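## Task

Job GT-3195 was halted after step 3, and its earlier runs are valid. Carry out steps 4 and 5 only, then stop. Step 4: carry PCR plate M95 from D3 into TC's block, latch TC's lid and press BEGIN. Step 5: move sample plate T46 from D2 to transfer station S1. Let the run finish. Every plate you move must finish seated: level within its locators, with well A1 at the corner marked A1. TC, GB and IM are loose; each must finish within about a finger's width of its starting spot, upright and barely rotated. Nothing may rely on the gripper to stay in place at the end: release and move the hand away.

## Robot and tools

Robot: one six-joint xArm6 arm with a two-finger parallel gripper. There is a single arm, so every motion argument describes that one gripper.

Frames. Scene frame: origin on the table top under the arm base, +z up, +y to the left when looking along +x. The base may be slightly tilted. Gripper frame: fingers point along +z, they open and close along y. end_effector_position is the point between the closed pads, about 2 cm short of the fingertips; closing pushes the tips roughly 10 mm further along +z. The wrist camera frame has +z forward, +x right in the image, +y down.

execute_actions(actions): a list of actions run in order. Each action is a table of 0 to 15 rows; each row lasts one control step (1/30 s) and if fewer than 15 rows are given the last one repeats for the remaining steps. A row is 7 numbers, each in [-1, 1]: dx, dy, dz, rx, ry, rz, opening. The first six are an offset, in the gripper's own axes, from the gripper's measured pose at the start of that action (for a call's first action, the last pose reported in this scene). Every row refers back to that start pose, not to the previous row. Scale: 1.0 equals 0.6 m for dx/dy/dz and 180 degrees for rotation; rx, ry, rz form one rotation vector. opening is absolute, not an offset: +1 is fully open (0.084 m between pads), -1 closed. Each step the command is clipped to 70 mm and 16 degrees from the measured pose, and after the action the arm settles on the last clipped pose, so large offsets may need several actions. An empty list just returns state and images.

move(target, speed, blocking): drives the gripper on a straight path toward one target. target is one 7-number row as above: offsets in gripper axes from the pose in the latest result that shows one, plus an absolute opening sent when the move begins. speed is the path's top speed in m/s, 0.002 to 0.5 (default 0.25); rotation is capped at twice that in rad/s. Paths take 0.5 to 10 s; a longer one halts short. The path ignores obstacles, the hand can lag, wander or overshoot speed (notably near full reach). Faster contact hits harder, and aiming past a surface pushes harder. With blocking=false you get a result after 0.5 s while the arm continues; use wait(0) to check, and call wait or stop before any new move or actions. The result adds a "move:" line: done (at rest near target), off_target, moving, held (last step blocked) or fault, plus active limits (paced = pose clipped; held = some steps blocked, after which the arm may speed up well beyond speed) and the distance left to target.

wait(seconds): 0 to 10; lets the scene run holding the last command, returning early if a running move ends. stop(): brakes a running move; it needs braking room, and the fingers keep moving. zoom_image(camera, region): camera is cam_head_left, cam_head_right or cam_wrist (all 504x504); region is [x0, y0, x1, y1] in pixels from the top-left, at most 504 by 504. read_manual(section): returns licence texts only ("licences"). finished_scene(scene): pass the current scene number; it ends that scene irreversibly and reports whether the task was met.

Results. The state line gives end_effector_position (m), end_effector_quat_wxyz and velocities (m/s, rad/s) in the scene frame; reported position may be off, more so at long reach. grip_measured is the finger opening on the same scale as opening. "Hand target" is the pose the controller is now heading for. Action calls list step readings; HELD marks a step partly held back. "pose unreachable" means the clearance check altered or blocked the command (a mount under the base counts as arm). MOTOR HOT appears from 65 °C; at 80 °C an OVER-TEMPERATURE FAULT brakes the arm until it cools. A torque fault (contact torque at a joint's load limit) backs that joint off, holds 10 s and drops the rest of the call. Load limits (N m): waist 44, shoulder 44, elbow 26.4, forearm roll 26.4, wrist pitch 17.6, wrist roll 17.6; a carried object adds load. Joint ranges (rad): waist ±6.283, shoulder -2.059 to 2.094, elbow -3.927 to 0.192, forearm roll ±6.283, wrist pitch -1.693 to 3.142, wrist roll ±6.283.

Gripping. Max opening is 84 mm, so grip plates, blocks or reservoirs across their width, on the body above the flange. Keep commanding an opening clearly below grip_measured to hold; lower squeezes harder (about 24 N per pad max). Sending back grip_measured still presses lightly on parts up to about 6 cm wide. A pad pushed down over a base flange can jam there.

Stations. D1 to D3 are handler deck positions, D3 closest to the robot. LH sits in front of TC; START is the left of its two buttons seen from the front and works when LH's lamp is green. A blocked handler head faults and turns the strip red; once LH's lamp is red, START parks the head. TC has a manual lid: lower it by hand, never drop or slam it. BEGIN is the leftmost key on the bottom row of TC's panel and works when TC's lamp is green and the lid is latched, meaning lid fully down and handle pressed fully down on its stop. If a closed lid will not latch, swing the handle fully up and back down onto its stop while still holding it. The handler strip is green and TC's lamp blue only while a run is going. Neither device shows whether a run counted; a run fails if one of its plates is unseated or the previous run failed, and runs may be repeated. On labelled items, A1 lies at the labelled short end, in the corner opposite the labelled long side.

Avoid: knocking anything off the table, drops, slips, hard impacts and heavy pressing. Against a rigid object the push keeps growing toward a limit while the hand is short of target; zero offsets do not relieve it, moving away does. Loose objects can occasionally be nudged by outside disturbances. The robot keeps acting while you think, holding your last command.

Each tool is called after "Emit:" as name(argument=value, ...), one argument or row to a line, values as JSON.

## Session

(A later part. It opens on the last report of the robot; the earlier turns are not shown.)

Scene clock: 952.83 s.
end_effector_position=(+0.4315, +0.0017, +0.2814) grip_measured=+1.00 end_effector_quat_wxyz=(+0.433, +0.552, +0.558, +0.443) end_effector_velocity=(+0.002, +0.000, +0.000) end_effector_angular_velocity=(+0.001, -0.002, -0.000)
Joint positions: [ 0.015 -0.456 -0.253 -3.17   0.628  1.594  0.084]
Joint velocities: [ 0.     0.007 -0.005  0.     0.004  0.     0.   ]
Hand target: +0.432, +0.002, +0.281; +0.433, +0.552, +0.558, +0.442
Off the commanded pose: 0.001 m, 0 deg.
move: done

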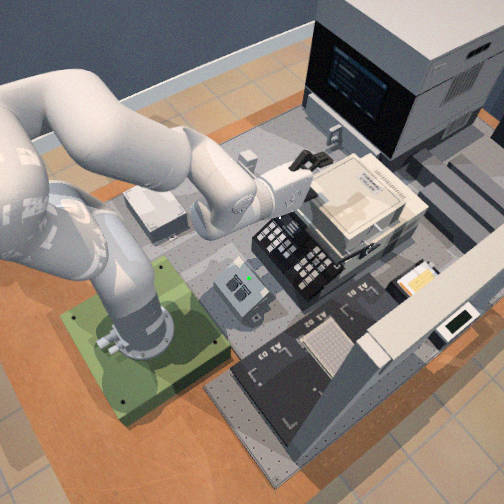

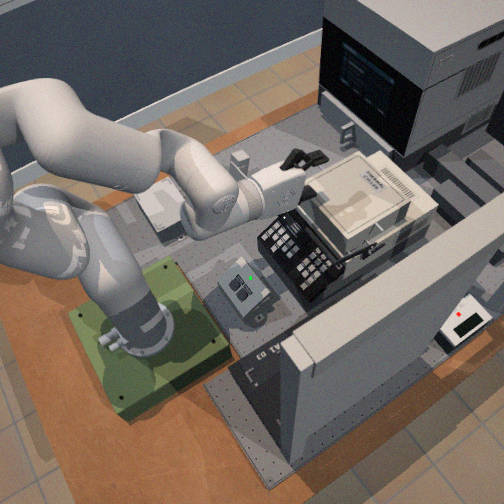

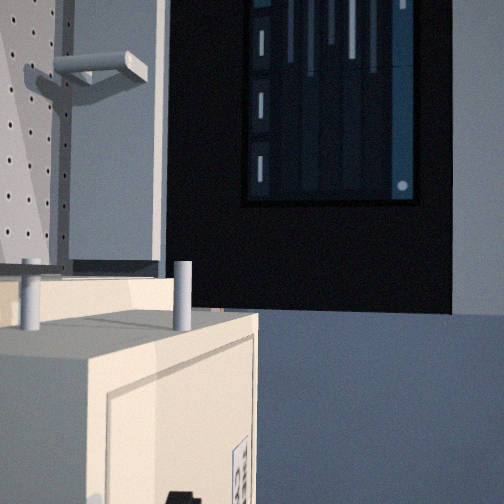

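Emit:
move(
  target=[0,0.13,-0.08,0,0.25,0,1],
  speed=0.1,
)

Emit:
move(
  target=[0,0,0,0.2,0,0,1],
  speed=0.15,
)

Scene clock: 964.07 s.
end_effector_position=(+0.4033, +0.0006, +0.3685) grip_measured=+1.00 end_effector_quat_wxyz=(+0.187, +0.341, +0.682, +0.619) end_effector_velocity=(-0.000, +0.001, -0.000) end_effector_angular_velocity=(+0.003, +0.002, +0.008)
Joint positions: [-0.582 -0.436 -0.416 -4.733  1.343  2.608  0.084]
Joint velocities: [-0.001  0.006 -0.003 -0.004  0.007  0.     0.   ]
Hand target: +0.403, +0.001, +0.369; +0.187, +0.341, +0.682, +0.619
Off the commanded pose: 0.000 m, 0 deg.
move: done

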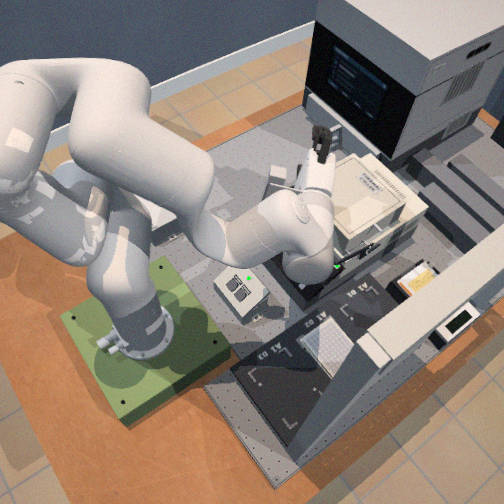

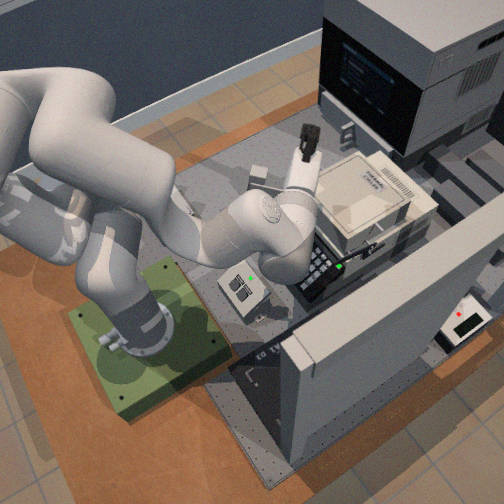

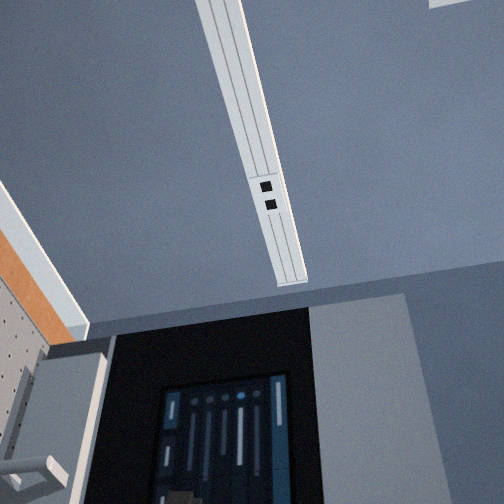

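Scene clock: 966.53 s.
end_effector_position=(+0.4034, +0.0007, +0.3687) grip_measured=+1.00 end_effector_quat_wxyz=(+0.073, +0.382, +0.840, +0.379) end_effector_velocity=(+0.000, -0.000, -0.000) end_effector_angular_velocity=(-0.003, +0.004, +0.000)
Joint positions: [-0.355 -0.481 -0.672 -5.404  1.109  3.229  0.084]
Joint velocities: [ 0.001  0.002 -0.003 -0.006  0.     0.005  0.   ]
Hand target: +0.403, +0.001, +0.369; +0.073, +0.382, +0.840, +0.379
Off the commanded pose: 0.000 m, 0 deg.
move: done

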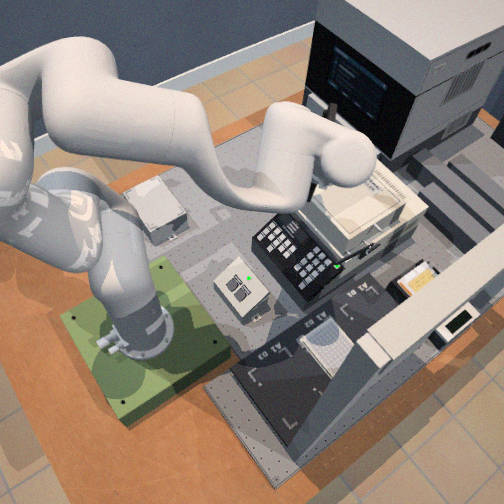

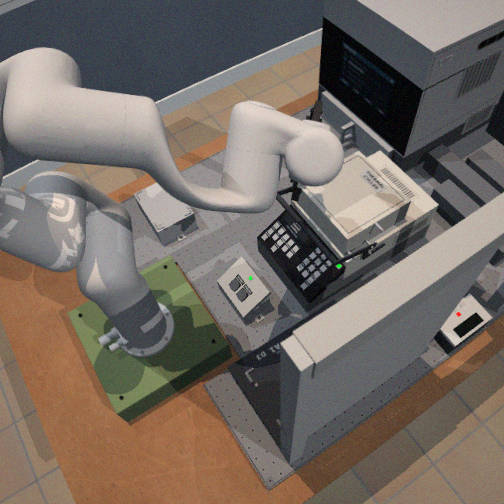

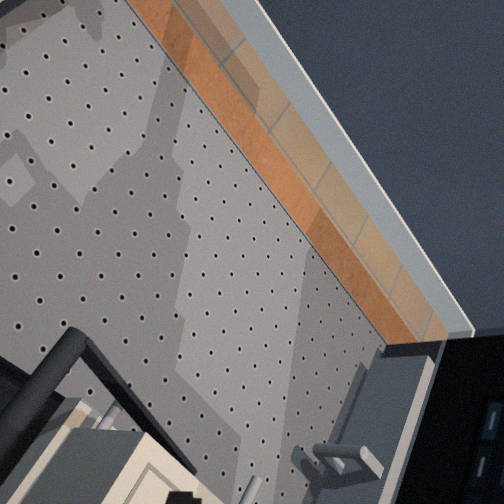

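Emit:
move(
  target=[0,0,0,-0.2,0,0,1],
  speed=0.2,
)

Emit:
move(
  target=[0,0,0,0,-0.5,0,1],
  speed=0.2,
)

Emit:
move(
  target=[0,0,0,0.25,0,0,1],
  speed=0.2,
)

Scene clock: 973.80 s.
end_effector_position=(+0.4033, +0.0006, +0.3686) grip_measured=+1.00 end_effector_quat_wxyz=(+0.187, +0.341, +0.682, +0.619) end_effector_velocity=(-0.000, +0.001, +0.000) end_effector_angular_velocity=(+0.004, -0.004, +0.002)
Joint positions: [-0.581 -0.437 -0.416 -4.733  1.343  2.608  0.084]
Joint velocities: [-0.001  0.003  0.001  0.004  0.005 -0.005  0.   ]
Hand target: +0.403, +0.001, +0.368; +0.187, +0.341, +0.682, +0.620
Off the commanded pose: 0.000 m, 0 deg.
move: done

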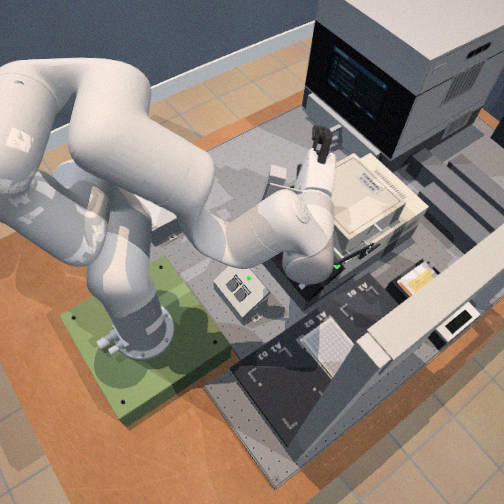

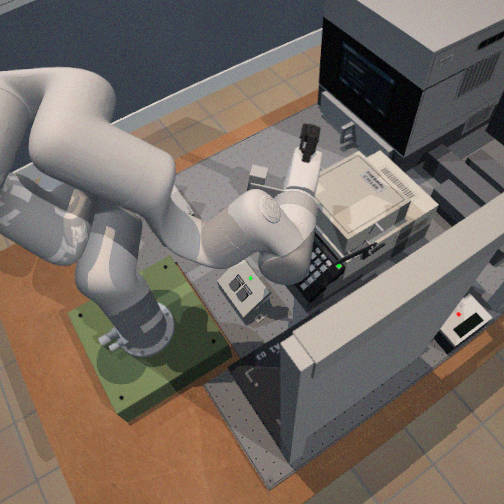

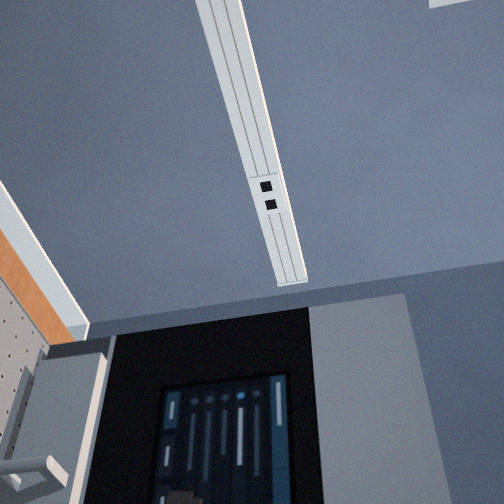

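Scene clock: 978.17 s.
end_effector_position=(+0.4031, +0.0012, +0.3685) grip_measured=+1.00 end_effector_quat_wxyz=(+0.614, +0.679, +0.350, +0.199) end_effector_velocity=(+0.000, -0.000, -0.000) end_effector_angular_velocity=(-0.001, +0.000, -0.005)
Joint positions: [ 0.61  -0.462 -0.398 -1.569  1.314  0.532  0.084]
Joint velocities: [ 0.001  0.006 -0.004  0.003  0.006  0.002  0.   ]
Hand target: +0.403, +0.001, +0.368; +0.614, +0.679, +0.350, +0.199
Off the commanded pose: 0.001 m, 0 deg.
move: done

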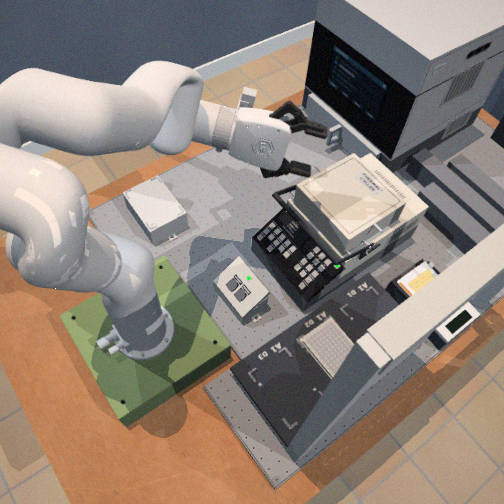

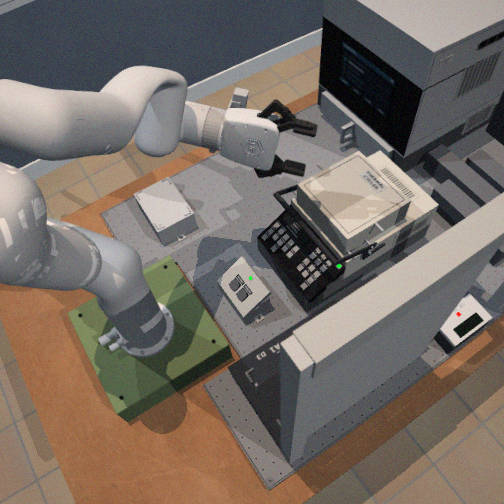

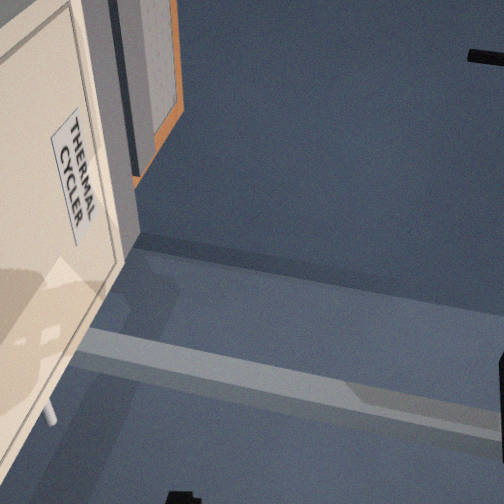

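Scene clock: 980.53 s.
end_effector_position=(+0.4033, +0.0013, +0.3688) grip_measured=+1.00 end_effector_quat_wxyz=(+0.308, +0.862, +0.399, +0.050) end_effector_velocity=(+0.000, +0.001, +0.002) end_effector_angular_velocity=(+0.004, +0.002, +0.002)
Joint positions: [ 0.328 -0.457 -0.742 -0.691  1.108 -0.265  0.084]
Joint velocities: [-0.    -0.    -0.006  0.007  0.002 -0.008  0.   ]
Hand target: +0.403, +0.001, +0.369; +0.308, +0.863, +0.398, +0.050
Off the commanded pose: 0.000 m, 0 deg.
move: done

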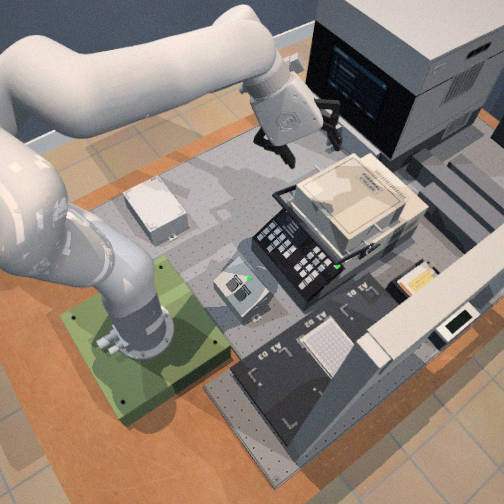

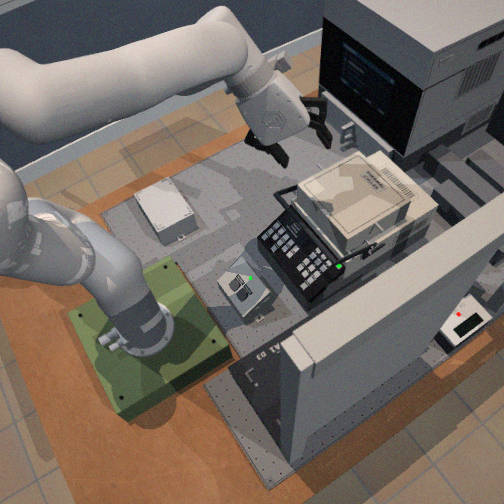

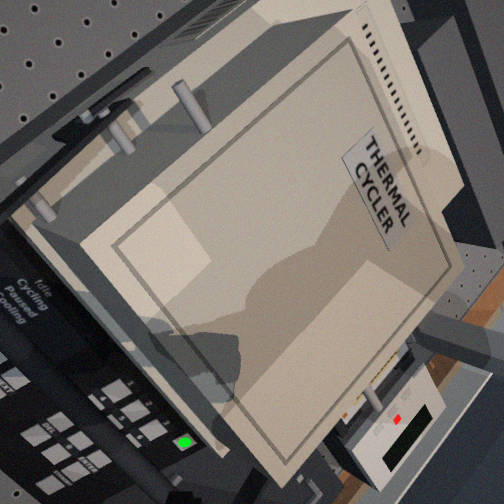

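Emit:
move(
  target=[0,0,0,0.167,0.121,-0.216,1],
  speed=0.2,
)

Scene clock: 986.57 s.
end_effector_position=(+0.4035, +0.0011, +0.3690) grip_measured=+1.00 end_effector_quat_wxyz=(+0.001, +0.708, +0.706, +0.001) end_effector_velocity=(-0.000, -0.001, +0.000) end_effector_angular_velocity=(+0.002, +0.004, +0.003)
Joint positions: [ 0.021 -0.27  -1.042 -0.001  1.309 -1.563  0.084]
Joint velocities: [-0.003  0.003 -0.003  0.002  0.005 -0.006  0.   ]
Hand target: +0.403, +0.001, +0.369; +0.001, +0.708, +0.706, +0.001
Off the commanded pose: 0.000 m, 0 deg.
move: done

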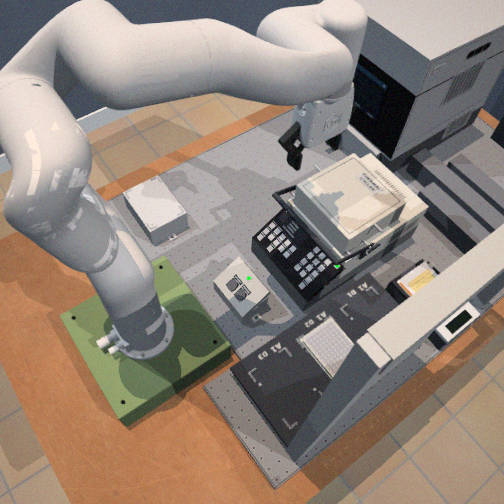

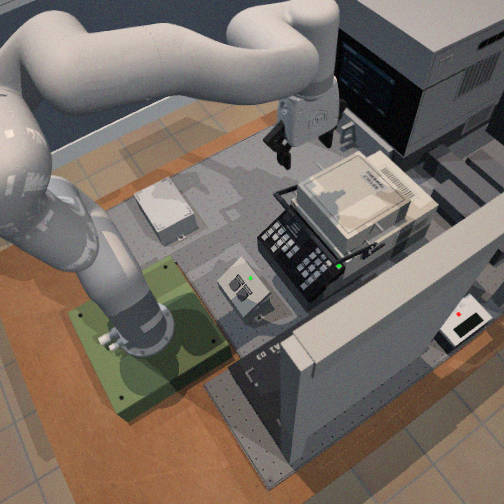

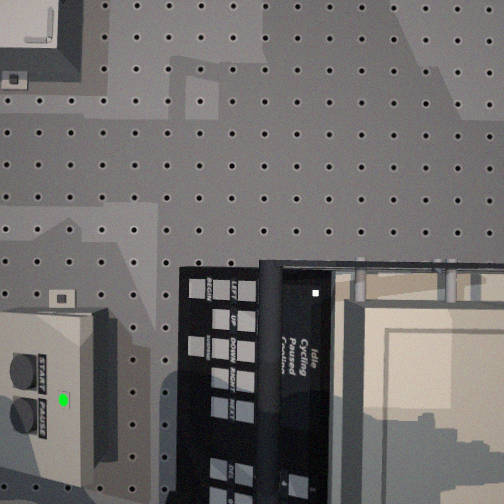

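Fixed. To T46: (.299,−.254,.20).

Emit:
move(
  target=[-0.425,-0.174,0.25,0,0,0,1],
  speed=0.15,
)

Scene clock: 990.47 s.
end_effector_position=(+0.2991, -0.2542, +0.2194) grip_measured=+1.00 end_effector_quat_wxyz=(+0.002, +0.708, +0.706, +0.000) end_effector_velocity=(-0.001, -0.000, -0.003) end_effector_angular_velocity=(+0.004, +0.004, -0.001)
Joint positions: [-0.687 -0.171 -0.693 -0.001  0.86  -2.271  0.084]
Joint velocities: [-0.003  0.006  0.001  0.    -0.001 -0.002  0.   ]
Hand target: +0.299, -0.254, +0.219; +0.001, +0.708, +0.706, +0.000
Off the commanded pose: 0.001 m, 0 deg.
move: done

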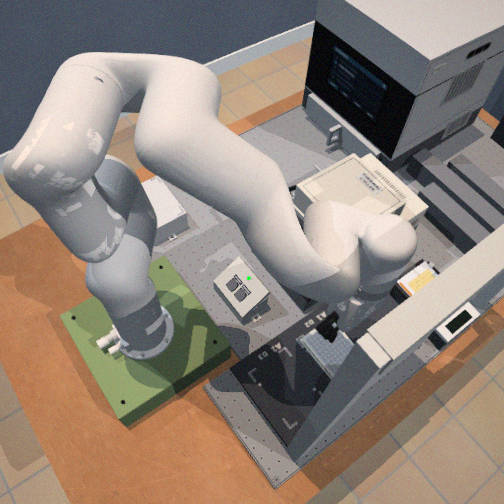

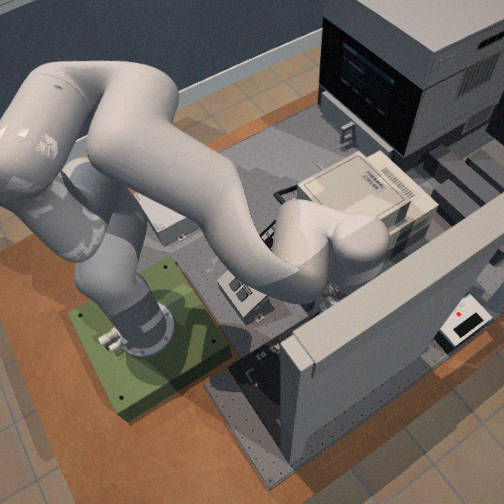

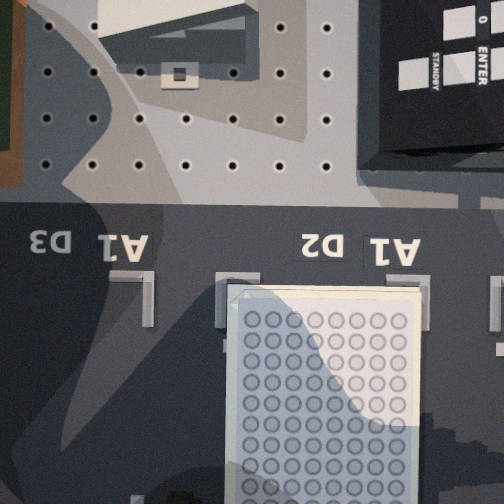

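Emit:
move(
  target=[0,-0.003,0.23,0,0,0,1],
  speed=0.06,
)

Emit:
move(
  target=[0,0,0,0,0,0,0.5],
  speed=0.02,
)

Emit:
move(
  target=[0,0,-0.27,0,0,0,0.5],
  speed=0.08,
)

Scene clock: 996.17 s.
end_effector_position=(+0.3006, -0.2558, +0.0844) grip_measured=+1.00 end_effector_quat_wxyz=(+0.006, +0.707, +0.707, +0.000) end_effector_velocity=(-0.002, -0.000, -0.003) end_effector_angular_velocity=(+0.003, +0.003, -0.004)
Joint positions: [-0.688  0.178 -0.604 -0.002  0.411 -2.274  0.084]
Joint velocities: [-0.003  0.01  -0.     0.    -0.006  0.001  0.   ]
Hand target: +0.297, -0.254, +0.081; +0.002, +0.708, +0.706, +0.000
Off the commanded pose: 0.004 m, 1 deg.
move: off_target

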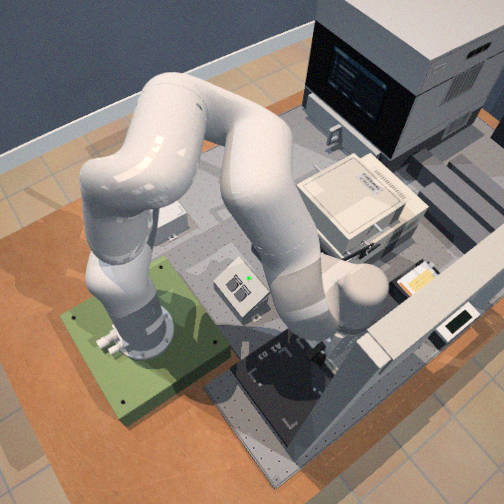

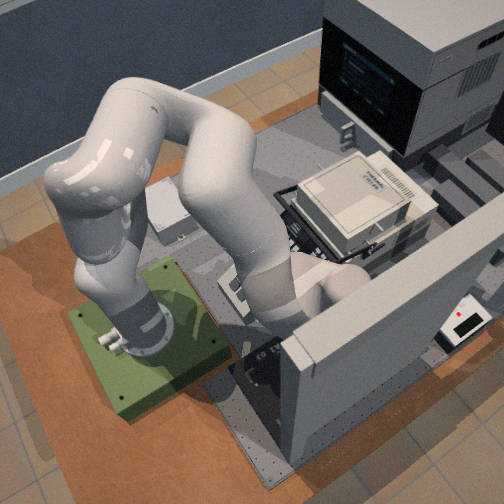

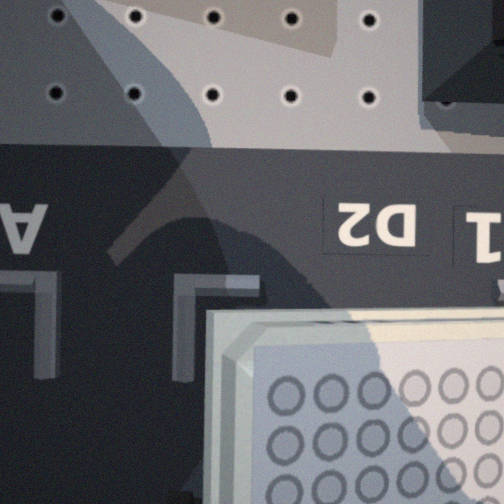

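Scene clock: 996.67 s.
end_effector_position=(+0.3010, -0.2560, +0.0849) grip_measured=+0.96 end_effector_quat_wxyz=(+0.007, +0.707, +0.707, +0.000) end_effector_velocity=(-0.000, +0.000, +0.000) end_effector_angular_velocity=(-0.000, -0.000, -0.002)
Joint positions: [-0.688  0.178 -0.604 -0.002  0.411 -2.274  0.082]
Joint velocities: [-0.    -0.001  0.001  0.    -0.     0.002  0.   ]
Hand target: +0.301, -0.256, +0.084; +0.006, +0.707, +0.707, +0.000
Off the commanded pose: 0.001 m, 0 deg.
move: done

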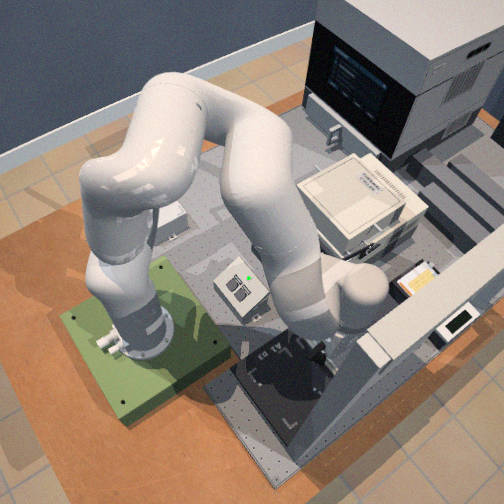

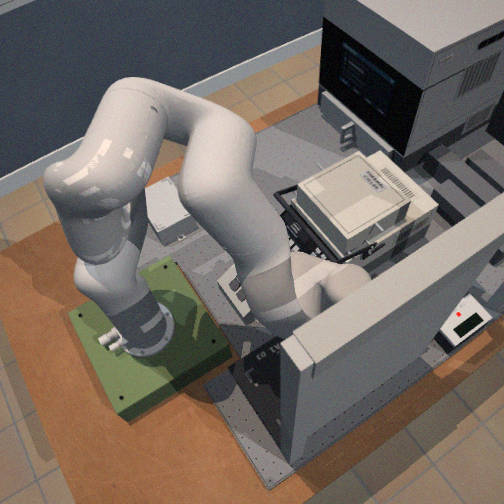

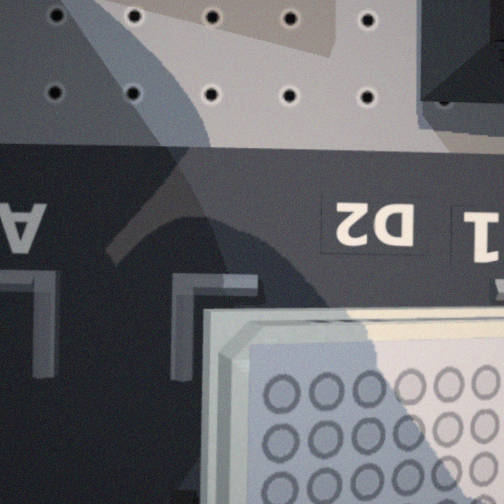

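Scene clock: 999.03 s.
end_effector_position=(+0.2994, -0.2544, +0.2465) grip_measured=+0.49 end_effector_quat_wxyz=(+0.007, +0.707, +0.707, +0.001) end_effector_velocity=(-0.000, -0.000, +0.001) end_effector_angular_velocity=(+0.001, +0.002, -0.001)
Joint positions: [-0.687 -0.222 -0.726 -0.001  0.934 -2.275  0.065]
Joint velocities: [-0.001  0.    -0.003 -0.     0.004 -0.     0.   ]
Hand target: +0.300, -0.255, +0.247; +0.007, +0.707, +0.707, +0.001
Off the commanded pose: 0.000 m, 0 deg.
move: done

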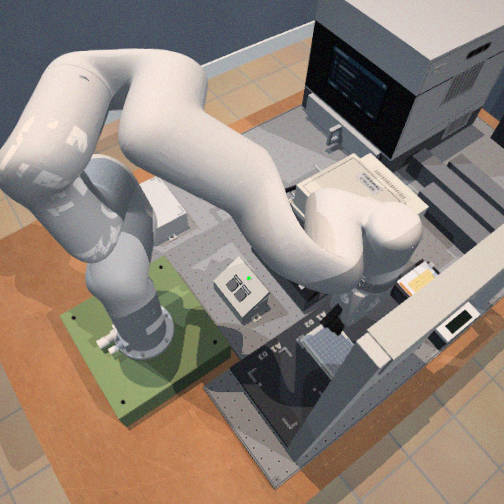

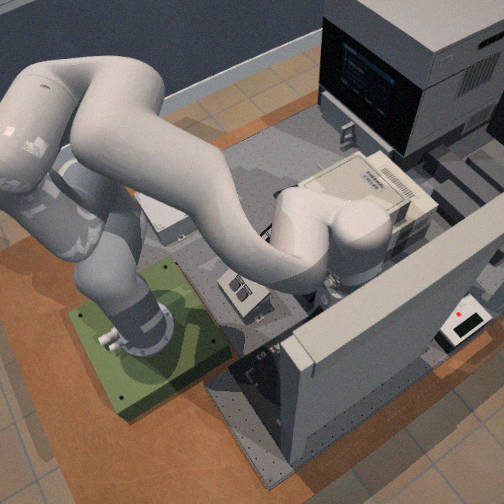

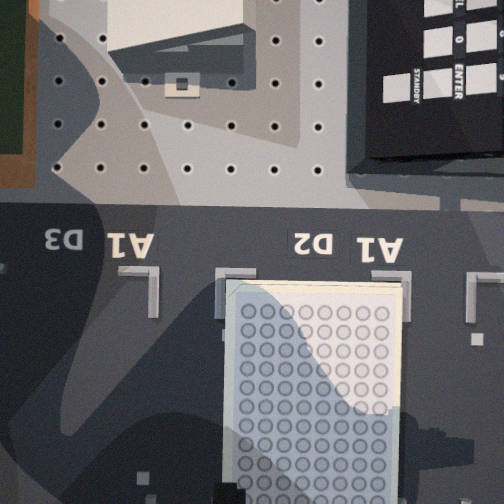

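Emit:
move(
  target=[0,-0.006,0.275,-0.004,0,0,1],
  speed=0.05,
)

Emit:
execute_actions(
  actions=[
    [[0,0,0,0,0,0,0.5]],
    [[0,0,0,0,0,0,0.5]],
    [[0,0,0,0,0,0,0.5]],
  ],
)

Scene clock: 1006.43 s.
end_effector_position=(+0.2989, -0.2568, +0.0829) grip_measured=+1.00 end_effector_quat_wxyz=(+0.014, +0.707, +0.708, +0.005) end_effector_velocity=(-0.001, +0.001, -0.002) end_effector_angular_velocity=(+0.002, +0.003, +0.000)
Joint positions: [-0.695  0.176 -0.588  0.02   0.382 -2.302  0.084]
Joint velocities: [-0.     0.004  0.    -0.    -0.    -0.     0.   ]
Hand target: +0.297, -0.256, +0.081; +0.011, +0.707, +0.707, +0.005
Off the commanded pose: 0.002 m, 0 deg.
move: done

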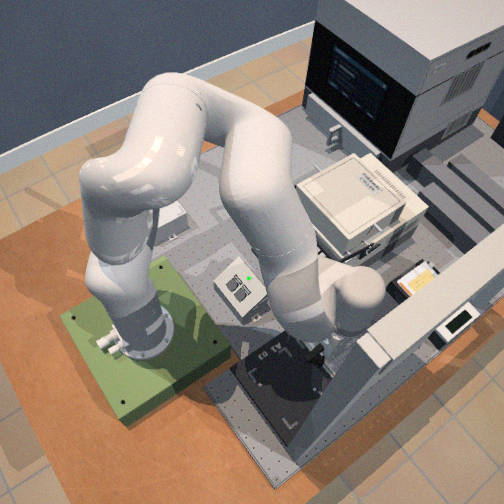

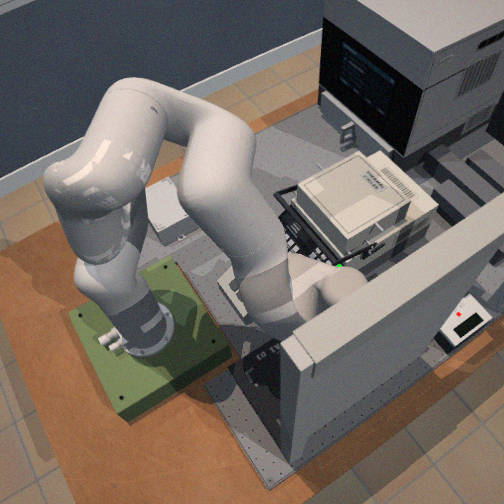

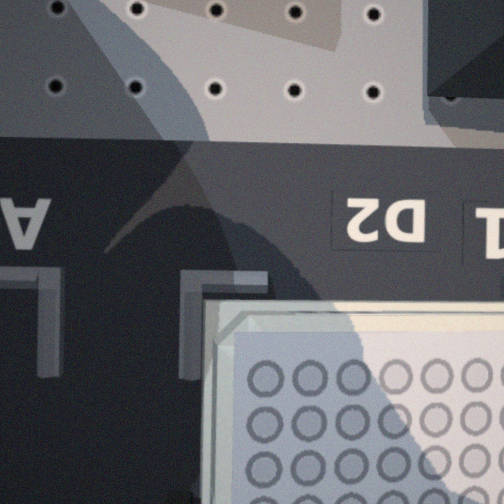

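Scene clock: 1007.93 s.
end_effector_position=(+0.2990, -0.2568, +0.0830) grip_measured=+1.00 end_effector_quat_wxyz=(+0.014, +0.707, +0.708, +0.005) end_effector_velocity=(-0.000, -0.000, +0.001) end_effector_angular_velocity=(-0.001, -0.001, -0.002)
Joint positions: [-0.694  0.176 -0.588  0.02   0.382 -2.302  0.084]
Joint velocities: [-0.001 -0.002  0.001  0.    -0.     0.001 -0.   ]
Hand target: +0.299, -0.257, +0.083; +0.014, +0.707, +0.708, +0.005
Off the commanded pose: 0.000 m, 0 deg.
Step readings (end_effector_position; steps 1 to 15: 1st action; 16 to 30: 2nd action; 31 to 45: 3rd action):
0: (+0.2989, -0.2568, +0.0829)
1: (+0.2989, -0.2568, +0.0830)
2: (+0.2990, -0.2568, +0.0830)
4: (+0.2990, -0.2568, +0.0831)
8: (+0.2990, -0.2568, +0.0831)
15: (+0.2990, -0.2568, +0.0830)
16: (+0.2990, -0.2568, +0.0830)
17: (+0.2990, -0.2568, +0.0830)
19: (+0.2990, -0.2568, +0.0830)
23: (+0.2990, -0.2568, +0.0830)
30: (+0.2990, -0.2568, +0.0830)
31: (+0.2990, -0.2568, +0.0830)
32: (+0.2990, -0.2568, +0.0830)
34: (+0.2990, -0.2568, +0.0830)
38: (+0.2990, -0.2568, +0.0830)
45: end_effector_position above

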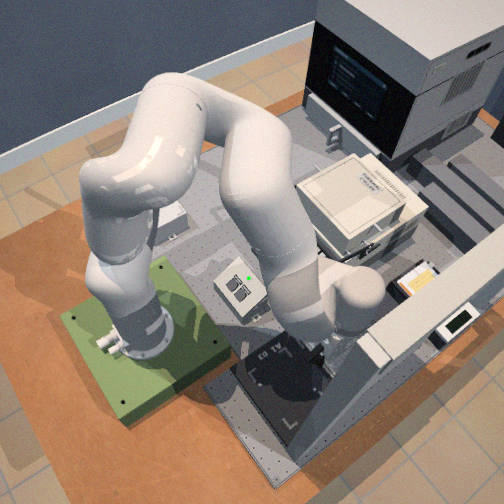

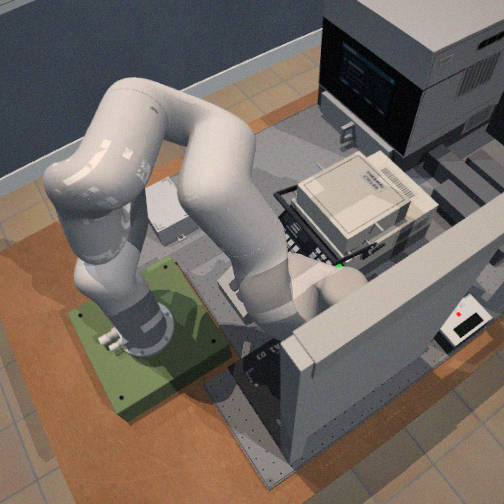

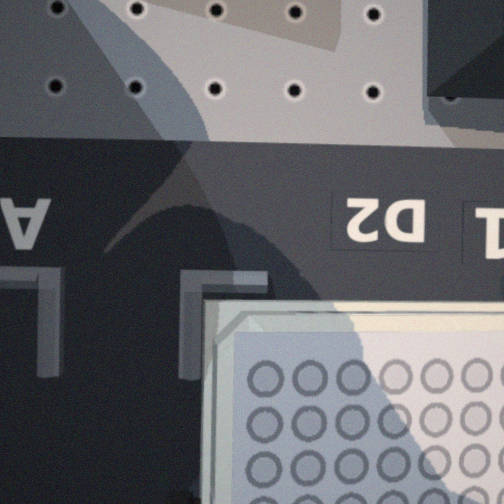

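Emit:
move(
  target=[0,0,-0.015,0,0,0,1],
  speed=0.01,
)

Emit:
execute_actions(
  actions=[
    [[0,0,0,0,0,0,0.5]],
    [[0,0,0,0,0,0,0.5]],
  ],
)

Scene clock: 1012.67 s.
end_effector_position=(+0.2987, -0.2567, +0.0920) grip_measured=+1.00 end_effector_quat_wxyz=(+0.014, +0.707, +0.708, +0.005) end_effector_velocity=(-0.001, +0.001, +0.000) end_effector_angular_velocity=(+0.002, +0.002, -0.000)
Joint positions: [-0.695  0.146 -0.586  0.019  0.411 -2.301  0.084]
Joint velocities: [ 0.001 -0.002  0.002  0.     0.003  0.001  0.   ]
Hand target: +0.299, -0.257, +0.092; +0.014, +0.707, +0.708, +0.005
Off the commanded pose: 0.000 m, 0 deg.
move: done

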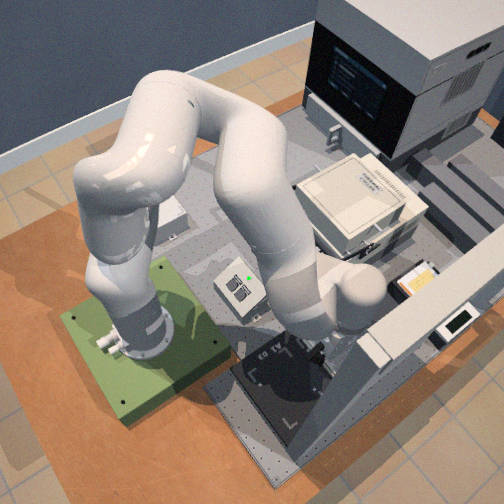

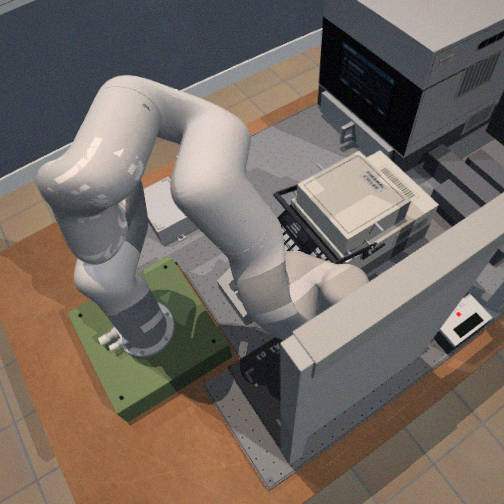

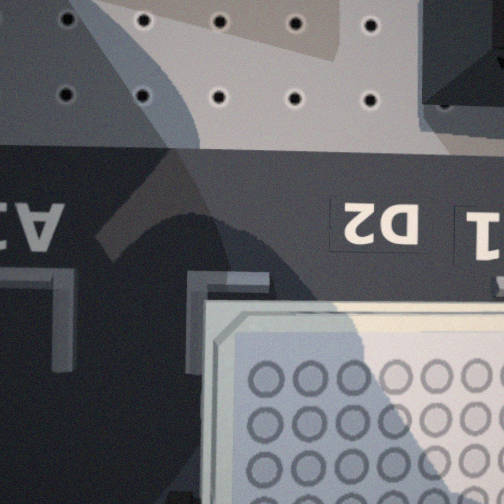

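Scene clock: 1013.67 s.
end_effector_position=(+0.2987, -0.2567, +0.0920) grip_measured=+0.99 end_effector_quat_wxyz=(+0.014, +0.707, +0.708, +0.005) end_effector_velocity=(+0.000, +0.000, +0.000) end_effector_angular_velocity=(-0.000, -0.000, +0.001)
Joint positions: [-0.695  0.146 -0.586  0.019  0.411 -2.301  0.084]
Joint velocities: [ 0.001 -0.    -0.     0.    -0.     0.     0.   ]
Hand target: +0.299, -0.257, +0.092; +0.014, +0.707, +0.708, +0.005
Off the commanded pose: 0.000 m, 0 deg.
Step readings (end_effector_position; steps 1 to 15: 1st action; 16 to 30: 2nd action):
0: (+0.2987, -0.2567, +0.0920)
1: (+0.2987, -0.2567, +0.0920)
2: (+0.2987, -0.2567, +0.0919)
4: (+0.2987, -0.2567, +0.0919)
8: (+0.2987, -0.2567, +0.0919)
15: (+0.2987, -0.2567, +0.0920)
16: (+0.2987, -0.2567, +0.0920)
17: (+0.2987, -0.2567, +0.0920)
19: (+0.2987, -0.2567, +0.0920)
23: (+0.2987, -0.2567, +0.0920)
30: end_effector_position above

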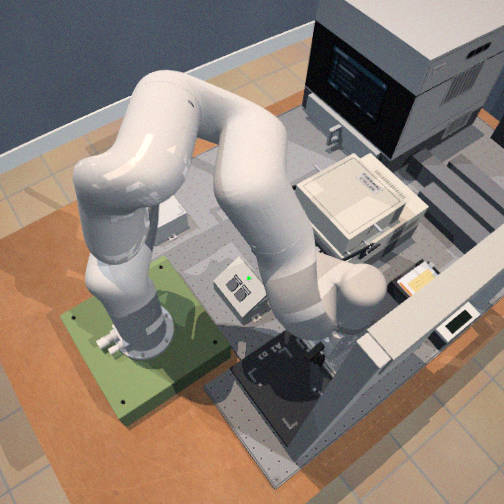

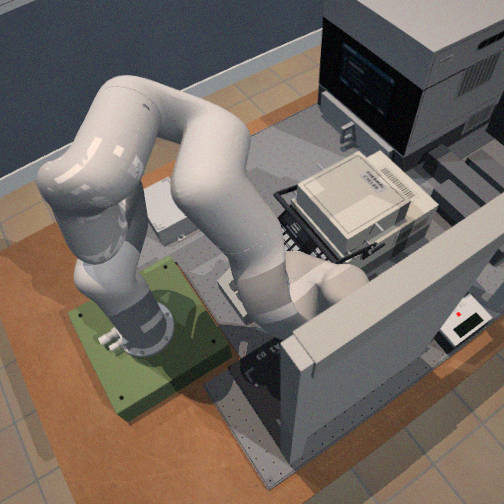

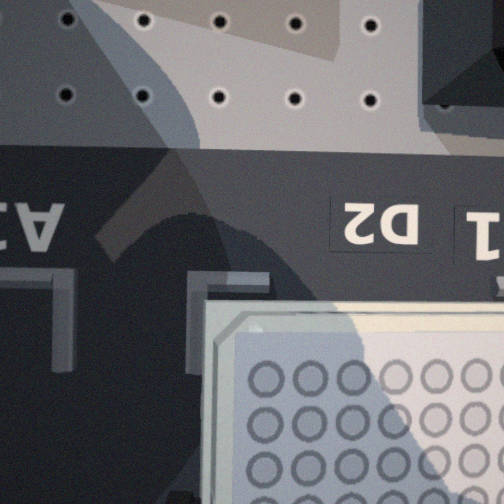

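Emit:
move(
  target=[0,0,-0.03,0,0,0,0.5],
  speed=0.01,
)

Emit:
zoom_image(
  camera="cam_head_left",
  region=[270,300,370,400],
)

Scene clock: 1021.33 s.
end_effector_position=(+0.2983, -0.2565, +0.1099) grip_measured=+0.99 end_effector_quat_wxyz=(+0.014, +0.707, +0.708, +0.005) end_effector_velocity=(-0.000, +0.001, +0.000) end_effector_angular_velocity=(+0.002, +0.002, +0.001)
Joint positions: [-0.696  0.088 -0.586  0.017  0.468 -2.299  0.084]
Joint velocities: [ 0.001 -0.001  0.    -0.     0.004 -0.    -0.   ]
Hand target: +0.298, -0.257, +0.110; +0.014, +0.707, +0.708, +0.005
Off the commanded pose: 0.000 m, 0 deg.
move: done

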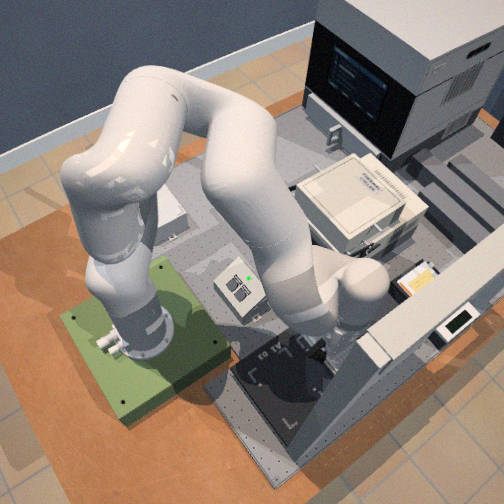

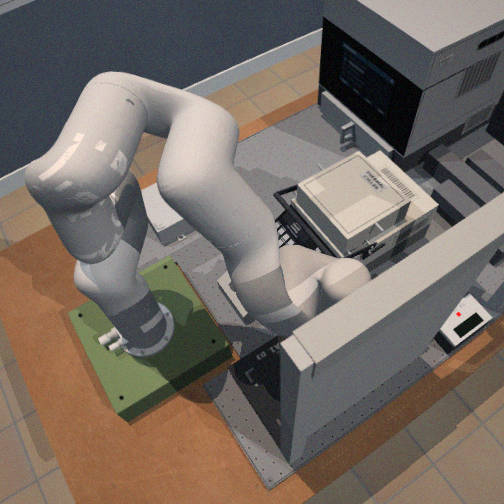

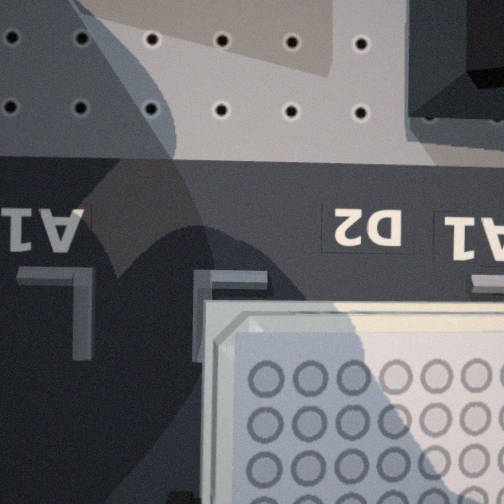

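Region (270, 300, 370, 400) of cam_head_left's 504x504 image, scaled by 5.040, with more detail than that image has.

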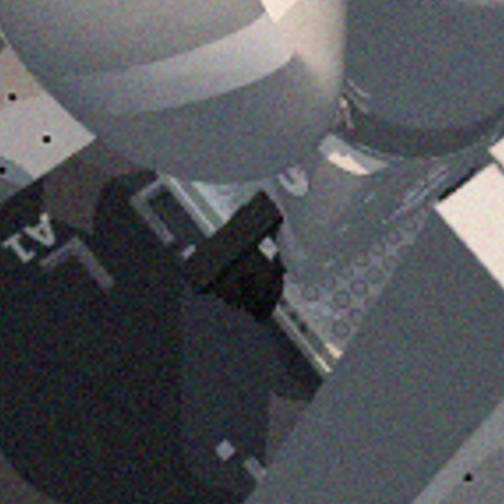

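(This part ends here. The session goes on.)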